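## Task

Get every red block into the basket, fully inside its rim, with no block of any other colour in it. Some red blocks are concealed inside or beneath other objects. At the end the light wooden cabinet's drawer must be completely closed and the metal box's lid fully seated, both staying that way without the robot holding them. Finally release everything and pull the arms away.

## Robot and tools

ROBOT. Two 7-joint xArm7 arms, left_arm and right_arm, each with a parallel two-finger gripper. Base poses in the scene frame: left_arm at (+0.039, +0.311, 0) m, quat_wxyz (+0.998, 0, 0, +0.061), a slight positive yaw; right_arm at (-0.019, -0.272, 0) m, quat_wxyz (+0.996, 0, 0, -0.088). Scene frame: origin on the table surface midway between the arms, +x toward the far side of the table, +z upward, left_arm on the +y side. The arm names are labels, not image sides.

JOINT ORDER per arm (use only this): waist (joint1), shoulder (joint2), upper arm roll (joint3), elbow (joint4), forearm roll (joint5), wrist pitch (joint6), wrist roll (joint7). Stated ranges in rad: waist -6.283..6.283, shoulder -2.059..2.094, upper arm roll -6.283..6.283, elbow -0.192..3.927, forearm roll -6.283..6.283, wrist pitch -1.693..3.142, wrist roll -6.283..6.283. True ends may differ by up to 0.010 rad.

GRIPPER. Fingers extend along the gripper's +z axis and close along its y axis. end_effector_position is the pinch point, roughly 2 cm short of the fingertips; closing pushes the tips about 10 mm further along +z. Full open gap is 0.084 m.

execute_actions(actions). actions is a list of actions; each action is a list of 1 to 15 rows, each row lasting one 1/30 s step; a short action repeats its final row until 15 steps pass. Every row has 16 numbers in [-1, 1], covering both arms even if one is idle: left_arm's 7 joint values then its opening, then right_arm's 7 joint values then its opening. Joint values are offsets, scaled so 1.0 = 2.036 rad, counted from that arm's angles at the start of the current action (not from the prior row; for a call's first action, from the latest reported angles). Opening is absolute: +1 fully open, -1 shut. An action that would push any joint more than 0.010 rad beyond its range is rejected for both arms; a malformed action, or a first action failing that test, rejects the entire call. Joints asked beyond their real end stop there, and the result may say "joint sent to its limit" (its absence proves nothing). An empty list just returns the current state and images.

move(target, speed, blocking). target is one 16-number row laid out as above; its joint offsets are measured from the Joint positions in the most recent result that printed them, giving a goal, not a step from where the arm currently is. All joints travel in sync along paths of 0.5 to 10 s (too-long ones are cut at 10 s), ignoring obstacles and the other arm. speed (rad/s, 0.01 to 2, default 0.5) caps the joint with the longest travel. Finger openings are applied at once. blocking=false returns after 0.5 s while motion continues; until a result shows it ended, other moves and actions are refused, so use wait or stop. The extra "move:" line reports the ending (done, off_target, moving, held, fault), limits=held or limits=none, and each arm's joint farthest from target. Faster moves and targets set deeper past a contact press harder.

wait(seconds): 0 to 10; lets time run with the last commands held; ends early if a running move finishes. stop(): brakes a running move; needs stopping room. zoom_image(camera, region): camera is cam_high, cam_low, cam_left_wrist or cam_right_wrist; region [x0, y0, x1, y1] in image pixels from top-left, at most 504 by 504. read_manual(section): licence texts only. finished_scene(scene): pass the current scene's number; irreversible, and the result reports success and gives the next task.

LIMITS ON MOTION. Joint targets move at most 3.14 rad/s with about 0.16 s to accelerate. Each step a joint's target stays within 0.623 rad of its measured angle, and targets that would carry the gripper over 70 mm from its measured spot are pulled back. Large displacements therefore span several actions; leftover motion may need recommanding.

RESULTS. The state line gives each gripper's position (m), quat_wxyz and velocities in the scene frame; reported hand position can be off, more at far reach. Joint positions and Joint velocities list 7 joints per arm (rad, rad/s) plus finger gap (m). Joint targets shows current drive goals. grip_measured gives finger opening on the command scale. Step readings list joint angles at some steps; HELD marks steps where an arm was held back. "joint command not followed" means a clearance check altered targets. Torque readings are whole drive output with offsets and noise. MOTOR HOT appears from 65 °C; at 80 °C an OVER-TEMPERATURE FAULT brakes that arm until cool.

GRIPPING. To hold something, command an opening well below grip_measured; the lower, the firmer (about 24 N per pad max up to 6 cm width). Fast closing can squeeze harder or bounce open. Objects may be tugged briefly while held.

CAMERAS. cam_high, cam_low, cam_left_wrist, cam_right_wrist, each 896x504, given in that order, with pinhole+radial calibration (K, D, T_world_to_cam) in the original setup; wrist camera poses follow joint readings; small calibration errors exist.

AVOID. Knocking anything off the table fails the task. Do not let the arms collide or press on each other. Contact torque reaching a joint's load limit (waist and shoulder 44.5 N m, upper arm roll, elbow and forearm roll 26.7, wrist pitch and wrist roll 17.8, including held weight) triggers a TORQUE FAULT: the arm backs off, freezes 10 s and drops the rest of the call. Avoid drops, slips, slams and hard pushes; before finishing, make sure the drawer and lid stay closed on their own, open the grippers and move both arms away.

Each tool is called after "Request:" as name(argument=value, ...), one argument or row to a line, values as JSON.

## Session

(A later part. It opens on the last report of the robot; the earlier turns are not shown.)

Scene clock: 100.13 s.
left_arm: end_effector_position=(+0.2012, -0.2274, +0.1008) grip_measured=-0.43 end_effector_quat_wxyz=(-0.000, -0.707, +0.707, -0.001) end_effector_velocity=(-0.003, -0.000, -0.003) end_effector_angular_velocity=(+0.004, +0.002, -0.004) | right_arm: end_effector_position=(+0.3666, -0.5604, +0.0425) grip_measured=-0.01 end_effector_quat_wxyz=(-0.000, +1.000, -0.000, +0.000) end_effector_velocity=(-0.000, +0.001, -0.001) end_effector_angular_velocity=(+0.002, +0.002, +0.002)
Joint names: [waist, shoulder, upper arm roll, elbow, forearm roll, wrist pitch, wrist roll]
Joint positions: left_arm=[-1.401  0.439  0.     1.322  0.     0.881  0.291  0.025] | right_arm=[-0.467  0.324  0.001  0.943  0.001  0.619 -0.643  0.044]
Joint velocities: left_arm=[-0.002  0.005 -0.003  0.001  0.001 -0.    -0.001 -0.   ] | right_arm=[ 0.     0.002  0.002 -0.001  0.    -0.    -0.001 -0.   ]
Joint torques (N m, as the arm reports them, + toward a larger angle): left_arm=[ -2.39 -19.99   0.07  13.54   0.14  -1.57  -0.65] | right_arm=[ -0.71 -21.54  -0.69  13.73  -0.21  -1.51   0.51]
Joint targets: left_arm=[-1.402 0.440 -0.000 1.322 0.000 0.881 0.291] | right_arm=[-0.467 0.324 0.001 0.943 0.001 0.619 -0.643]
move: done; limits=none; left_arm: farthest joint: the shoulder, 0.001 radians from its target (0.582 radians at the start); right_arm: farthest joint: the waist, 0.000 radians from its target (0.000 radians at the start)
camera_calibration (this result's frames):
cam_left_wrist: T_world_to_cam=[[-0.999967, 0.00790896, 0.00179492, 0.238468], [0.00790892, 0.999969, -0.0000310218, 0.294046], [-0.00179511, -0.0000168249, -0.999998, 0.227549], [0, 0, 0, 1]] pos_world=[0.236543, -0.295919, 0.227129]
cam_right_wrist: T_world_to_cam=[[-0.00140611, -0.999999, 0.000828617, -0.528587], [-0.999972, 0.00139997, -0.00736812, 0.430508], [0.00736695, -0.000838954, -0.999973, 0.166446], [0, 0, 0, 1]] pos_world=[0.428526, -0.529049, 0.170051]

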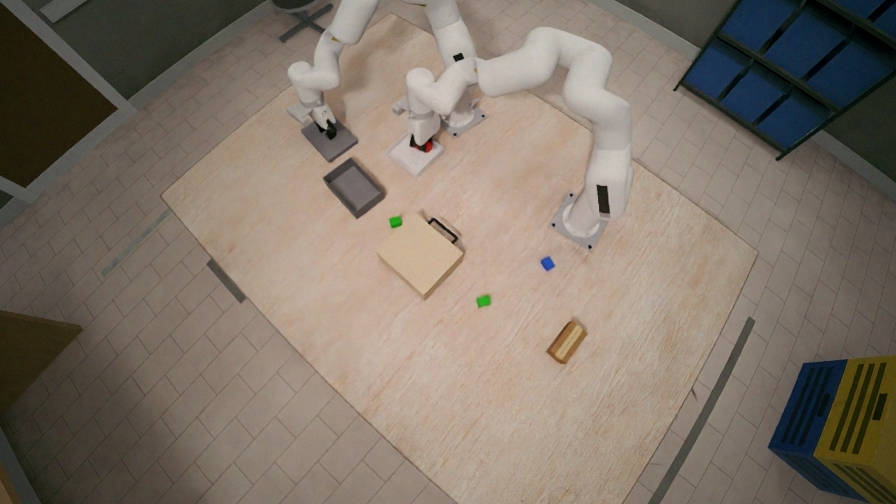

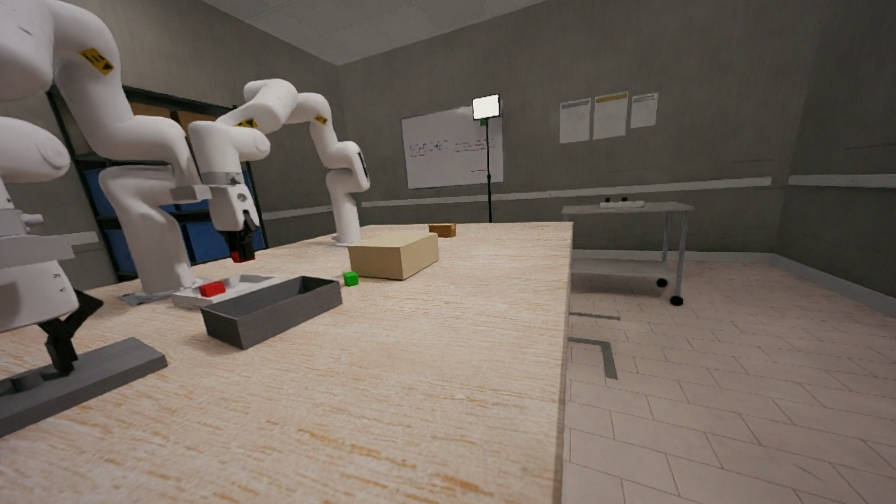

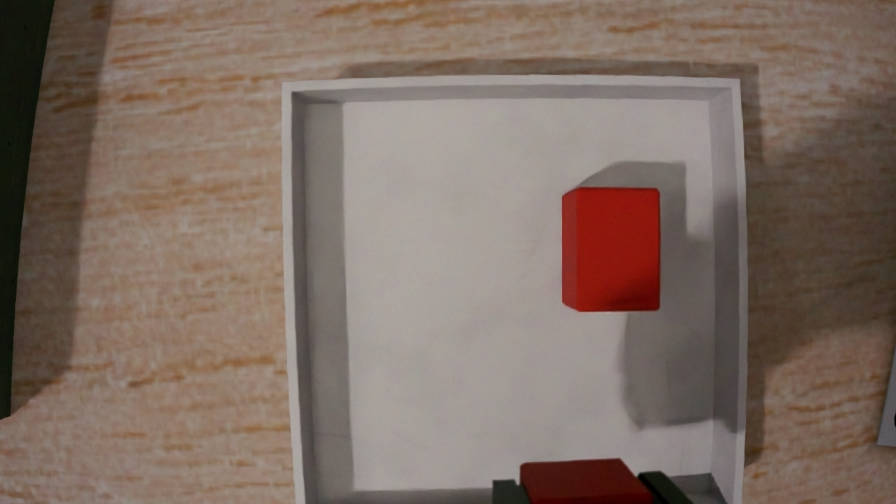

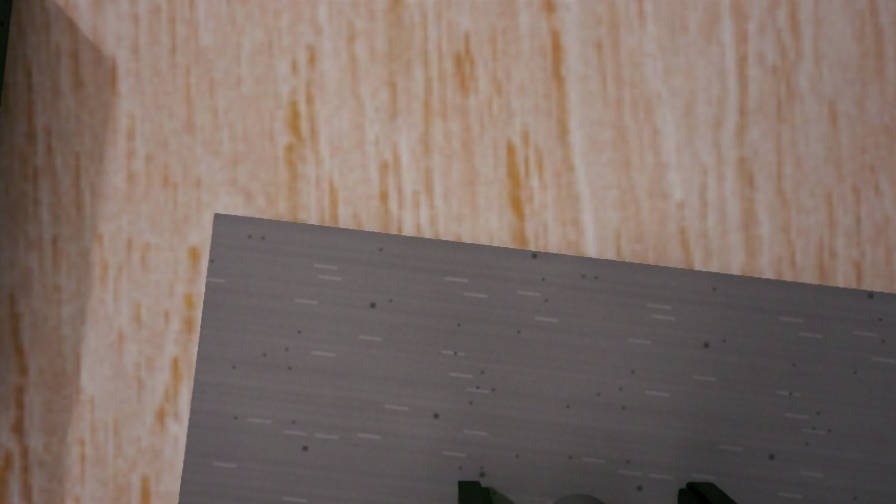

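Request:
move(
  target=[0,0.025,0,0.0393,0,0.0147,0,-1, 0,0,0,0,0,0,0,-1],
  speed=0.2,
)

Request:
move(
  target=[0,0.0511,0,-0.015,0,-0.0658,0,-1, 0,-0.0683,0,0.0199,0,0.0879,0,-1],
  speed=0.15,
)

Request:
zoom_image(
  camera="cam_low",
  region=[150, 200, 330, 330],
)

Scene clock: 109.70 s.
left_arm: end_effector_position=(+0.2059, -0.2430, +0.1009) grip_measured=-0.43 end_effector_quat_wxyz=(-0.000, -0.707, +0.707, -0.000) end_effector_velocity=(+0.001, -0.000, +0.000) end_effector_angular_velocity=(-0.000, -0.001, +0.000) | right_arm: end_effector_position=(+0.3665, -0.5603, +0.0425) grip_measured=-0.61 end_effector_quat_wxyz=(-0.000, +1.000, -0.000, +0.000) end_effector_velocity=(+0.000, -0.000, +0.001) end_effector_angular_velocity=(-0.001, -0.001, -0.001)
Joint names: [waist, shoulder, upper arm roll, elbow, forearm roll, wrist pitch, wrist roll]
Joint positions: left_arm=[-1.401  0.49   0.     1.402  0.     0.911  0.291  0.025] | right_arm=[-0.467  0.324  0.001  0.943  0.001  0.619 -0.643  0.017]
Joint velocities: left_arm=[ 0.001  0.001  0.     0.002  0.001  0.001  0.    -0.   ] | right_arm=[-0.    -0.002 -0.     0.     0.    -0.     0.001 -0.   ]
Joint torques (N m, as the arm reports them, + toward a larger angle): left_arm=[ -2.81 -20.54  -0.01  13.8    0.34  -1.57  -0.73] | right_arm=[ -0.75 -22.1   -0.62  14.03  -0.09  -1.53   0.39]
Joint targets: left_arm=[-1.401 0.490 0.000 1.402 0.000 0.911 0.291] | right_arm=[-0.467 0.324 0.001 0.943 0.001 0.619 -0.643]
move: done; limits=none; left_arm: farthest joint: the waist, 0.000 radians from its target (0.001 radians at the start); right_arm: farthest joint: the waist, 0.000 radians from its target (0.000 radians at the start)
camera_calibration (this result's frames):
cam_left_wrist: T_world_to_cam=[[-0.999967, 0.00791603, 0.00202684, 0.243262], [0.00791754, 0.999968, 0.000737751, 0.309569], [-0.00202094, 0.000753774, -0.999998, 0.227883], [0, 0, 0, 1]] pos_world=[0.241263, -0.311656, 0.227161]
cam_right_wrist: T_world_to_cam=[[-0.00141006, -0.999999, 0.000748955, -0.528557], [-0.999973, 0.00140459, -0.00725559, 0.430465], [0.00725452, -0.000759165, -0.999973, 0.166484], [0, 0, 0, 1]] pos_world=[0.4285, -0.529035, 0.169998]

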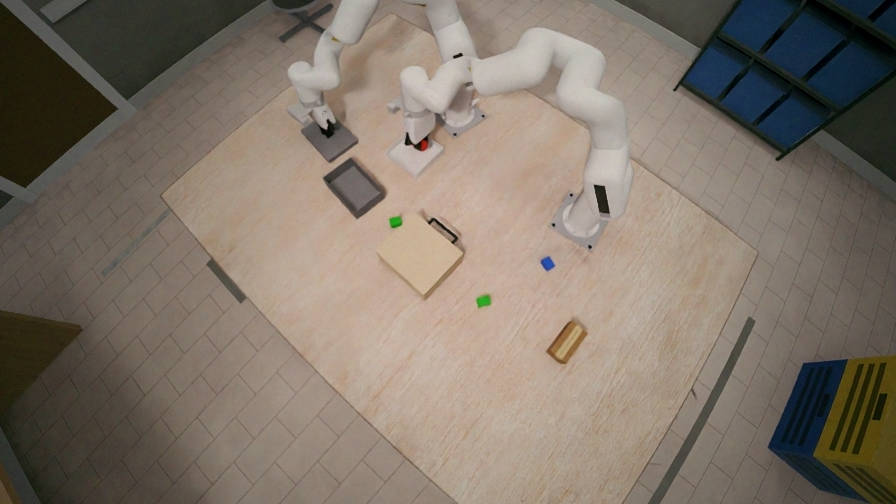

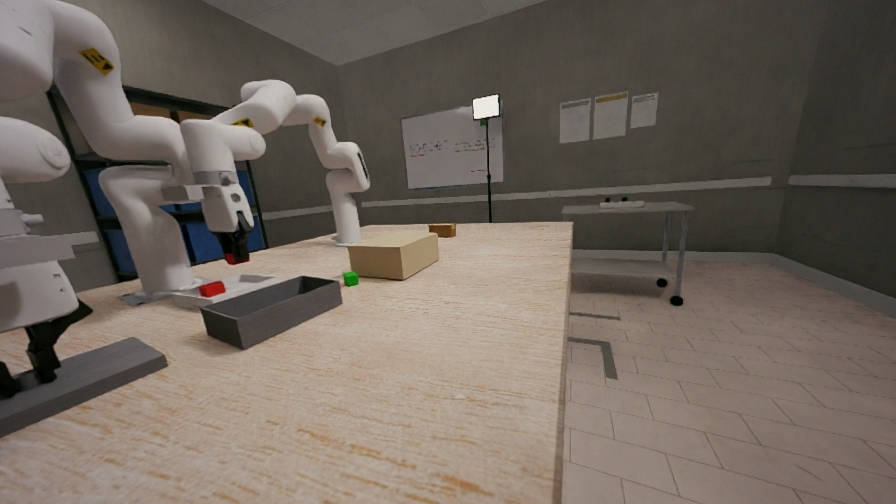

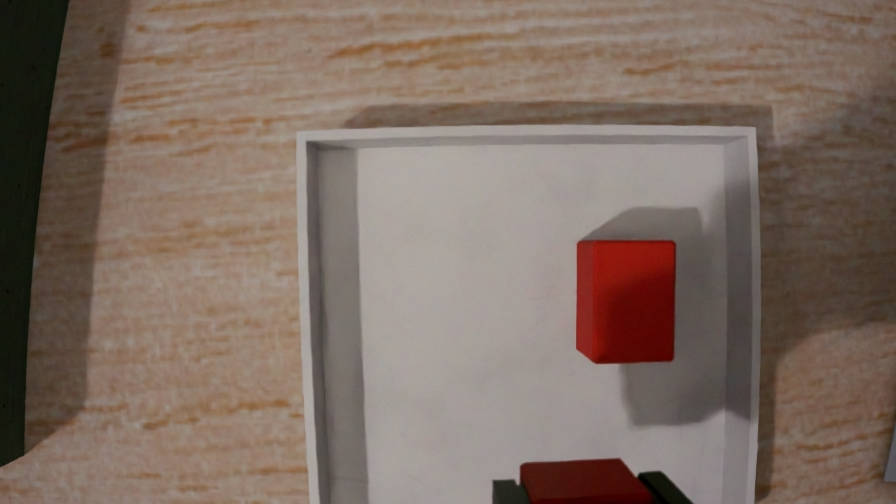

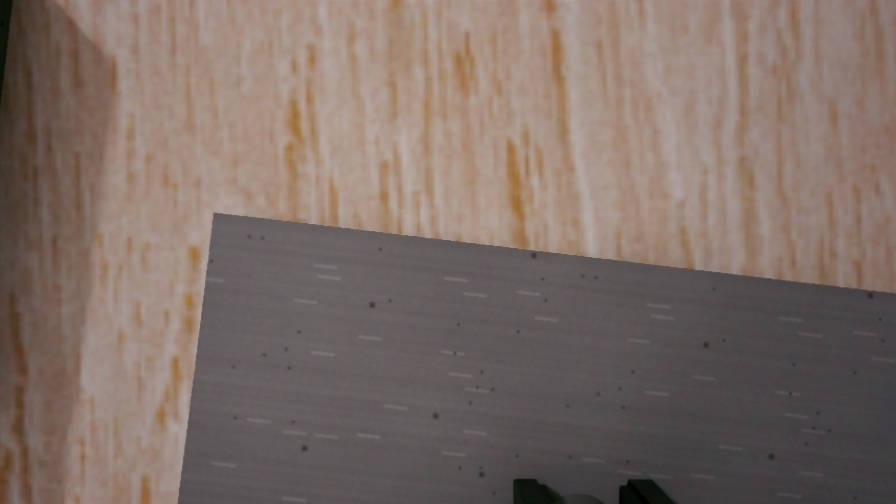

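Scene clock: 111.33 s.
left_arm: end_effector_position=(+0.2060, -0.2435, +0.0394) grip_measured=-0.43 end_effector_quat_wxyz=(-0.000, -0.707, +0.707, -0.000) end_effector_velocity=(-0.001, +0.001, -0.002) end_effector_angular_velocity=(+0.004, +0.002, -0.001) | right_arm: end_effector_position=(+0.3666, -0.5604, +0.1101) grip_measured=-0.61 end_effector_quat_wxyz=(-0.000, +1.000, -0.000, +0.000) end_effector_velocity=(+0.000, -0.001, +0.002) end_effector_angular_velocity=(-0.002, -0.002, -0.001)
Joint names: [waist, shoulder, upper arm roll, elbow, forearm roll, wrist pitch, wrist roll]
Joint positions: left_arm=[-1.401  0.594  0.     1.372  0.     0.777  0.291  0.025] | right_arm=[-0.467  0.186  0.001  0.984  0.001  0.797 -0.643  0.017]
Joint velocities: left_arm=[-0.001  0.003 -0.    -0.002 -0.001 -0.001  0.    -0.   ] | right_arm=[-0.    -0.002 -0.002  0.003 -0.     0.002 -0.    -0.   ]
Joint torques (N m, as the arm reports them, + toward a larger angle): left_arm=[ -2.72 -21.28  -0.03  12.98   0.45  -1.55  -0.6 ] | right_arm=[ -0.6  -20.99  -0.45  15.93  -0.03  -1.62   0.32]
Joint targets: left_arm=[-1.401 0.594 0.000 1.371 0.000 0.777 0.291] | right_arm=[-0.467 0.185 0.001 0.984 0.001 0.798 -0.643]
move: done; limits=none; left_arm: farthest joint: the waist, 0.000 radians from its target (0.000 radians at the start); right_arm: farthest joint: the shoulder, 0.001 radians from its target (0.139 radians at the start)
camera_calibration (this result's frames):
cam_left_wrist: T_world_to_cam=[[-0.999966, 0.00795539, 0.0020823, 0.243527], [0.00795722, 0.999968, 0.000868496, 0.310066], [-0.00207532, 0.000885036, -0.999997, 0.166409], [0, 0, 0, 1]] pos_world=[0.241396, -0.312141, 0.165632]
cam_right_wrist: T_world_to_cam=[[-0.0012495, -0.999999, 0.000790358, -0.528686], [-0.999971, 0.00124358, -0.00744933, 0.430972], [0.00744834, -0.000799643, -0.999972, 0.234028], [0, 0, 0, 1]] pos_world=[0.428556, -0.529034, 0.23765]

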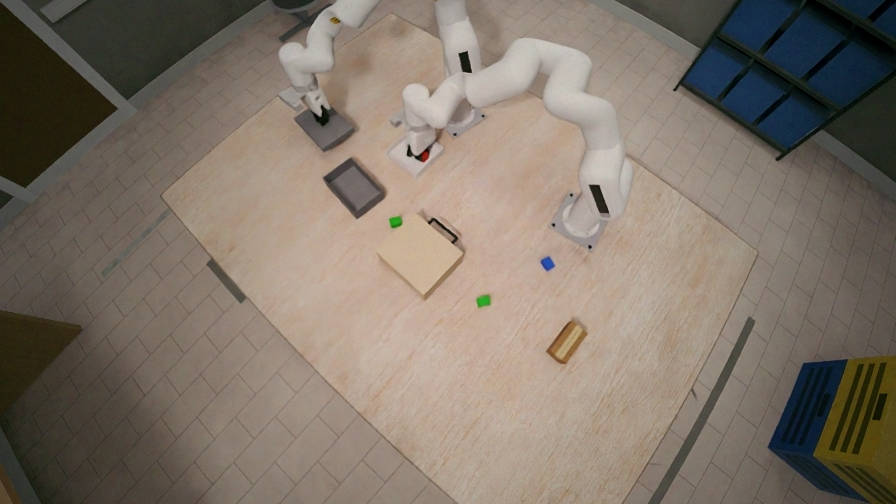

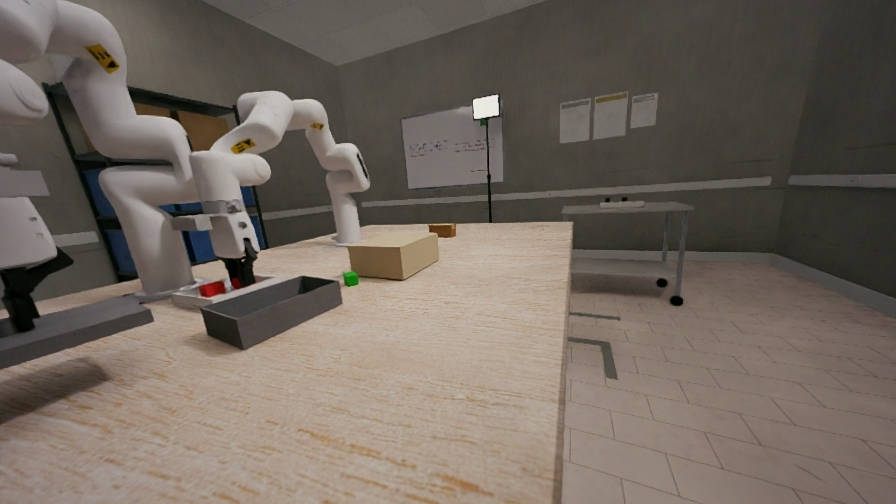

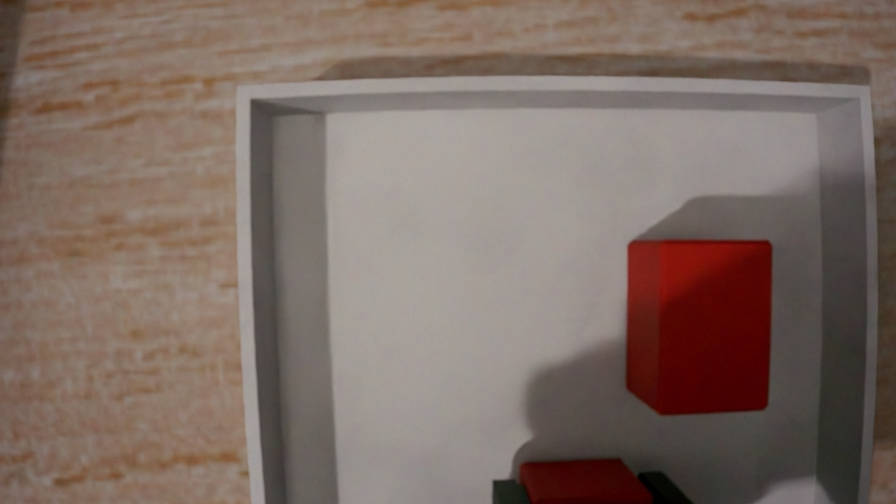

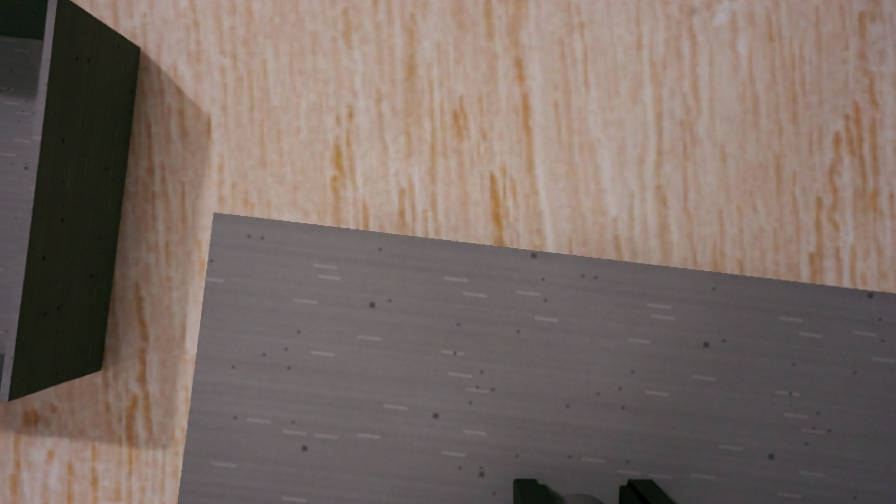

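Region (150, 200, 330, 330) of cam_low's 896x504 image, scaled by 2.800, with more detail than that image has.

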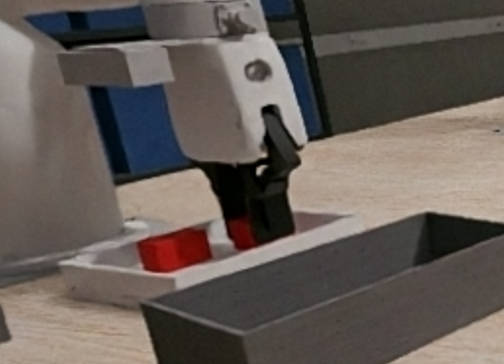

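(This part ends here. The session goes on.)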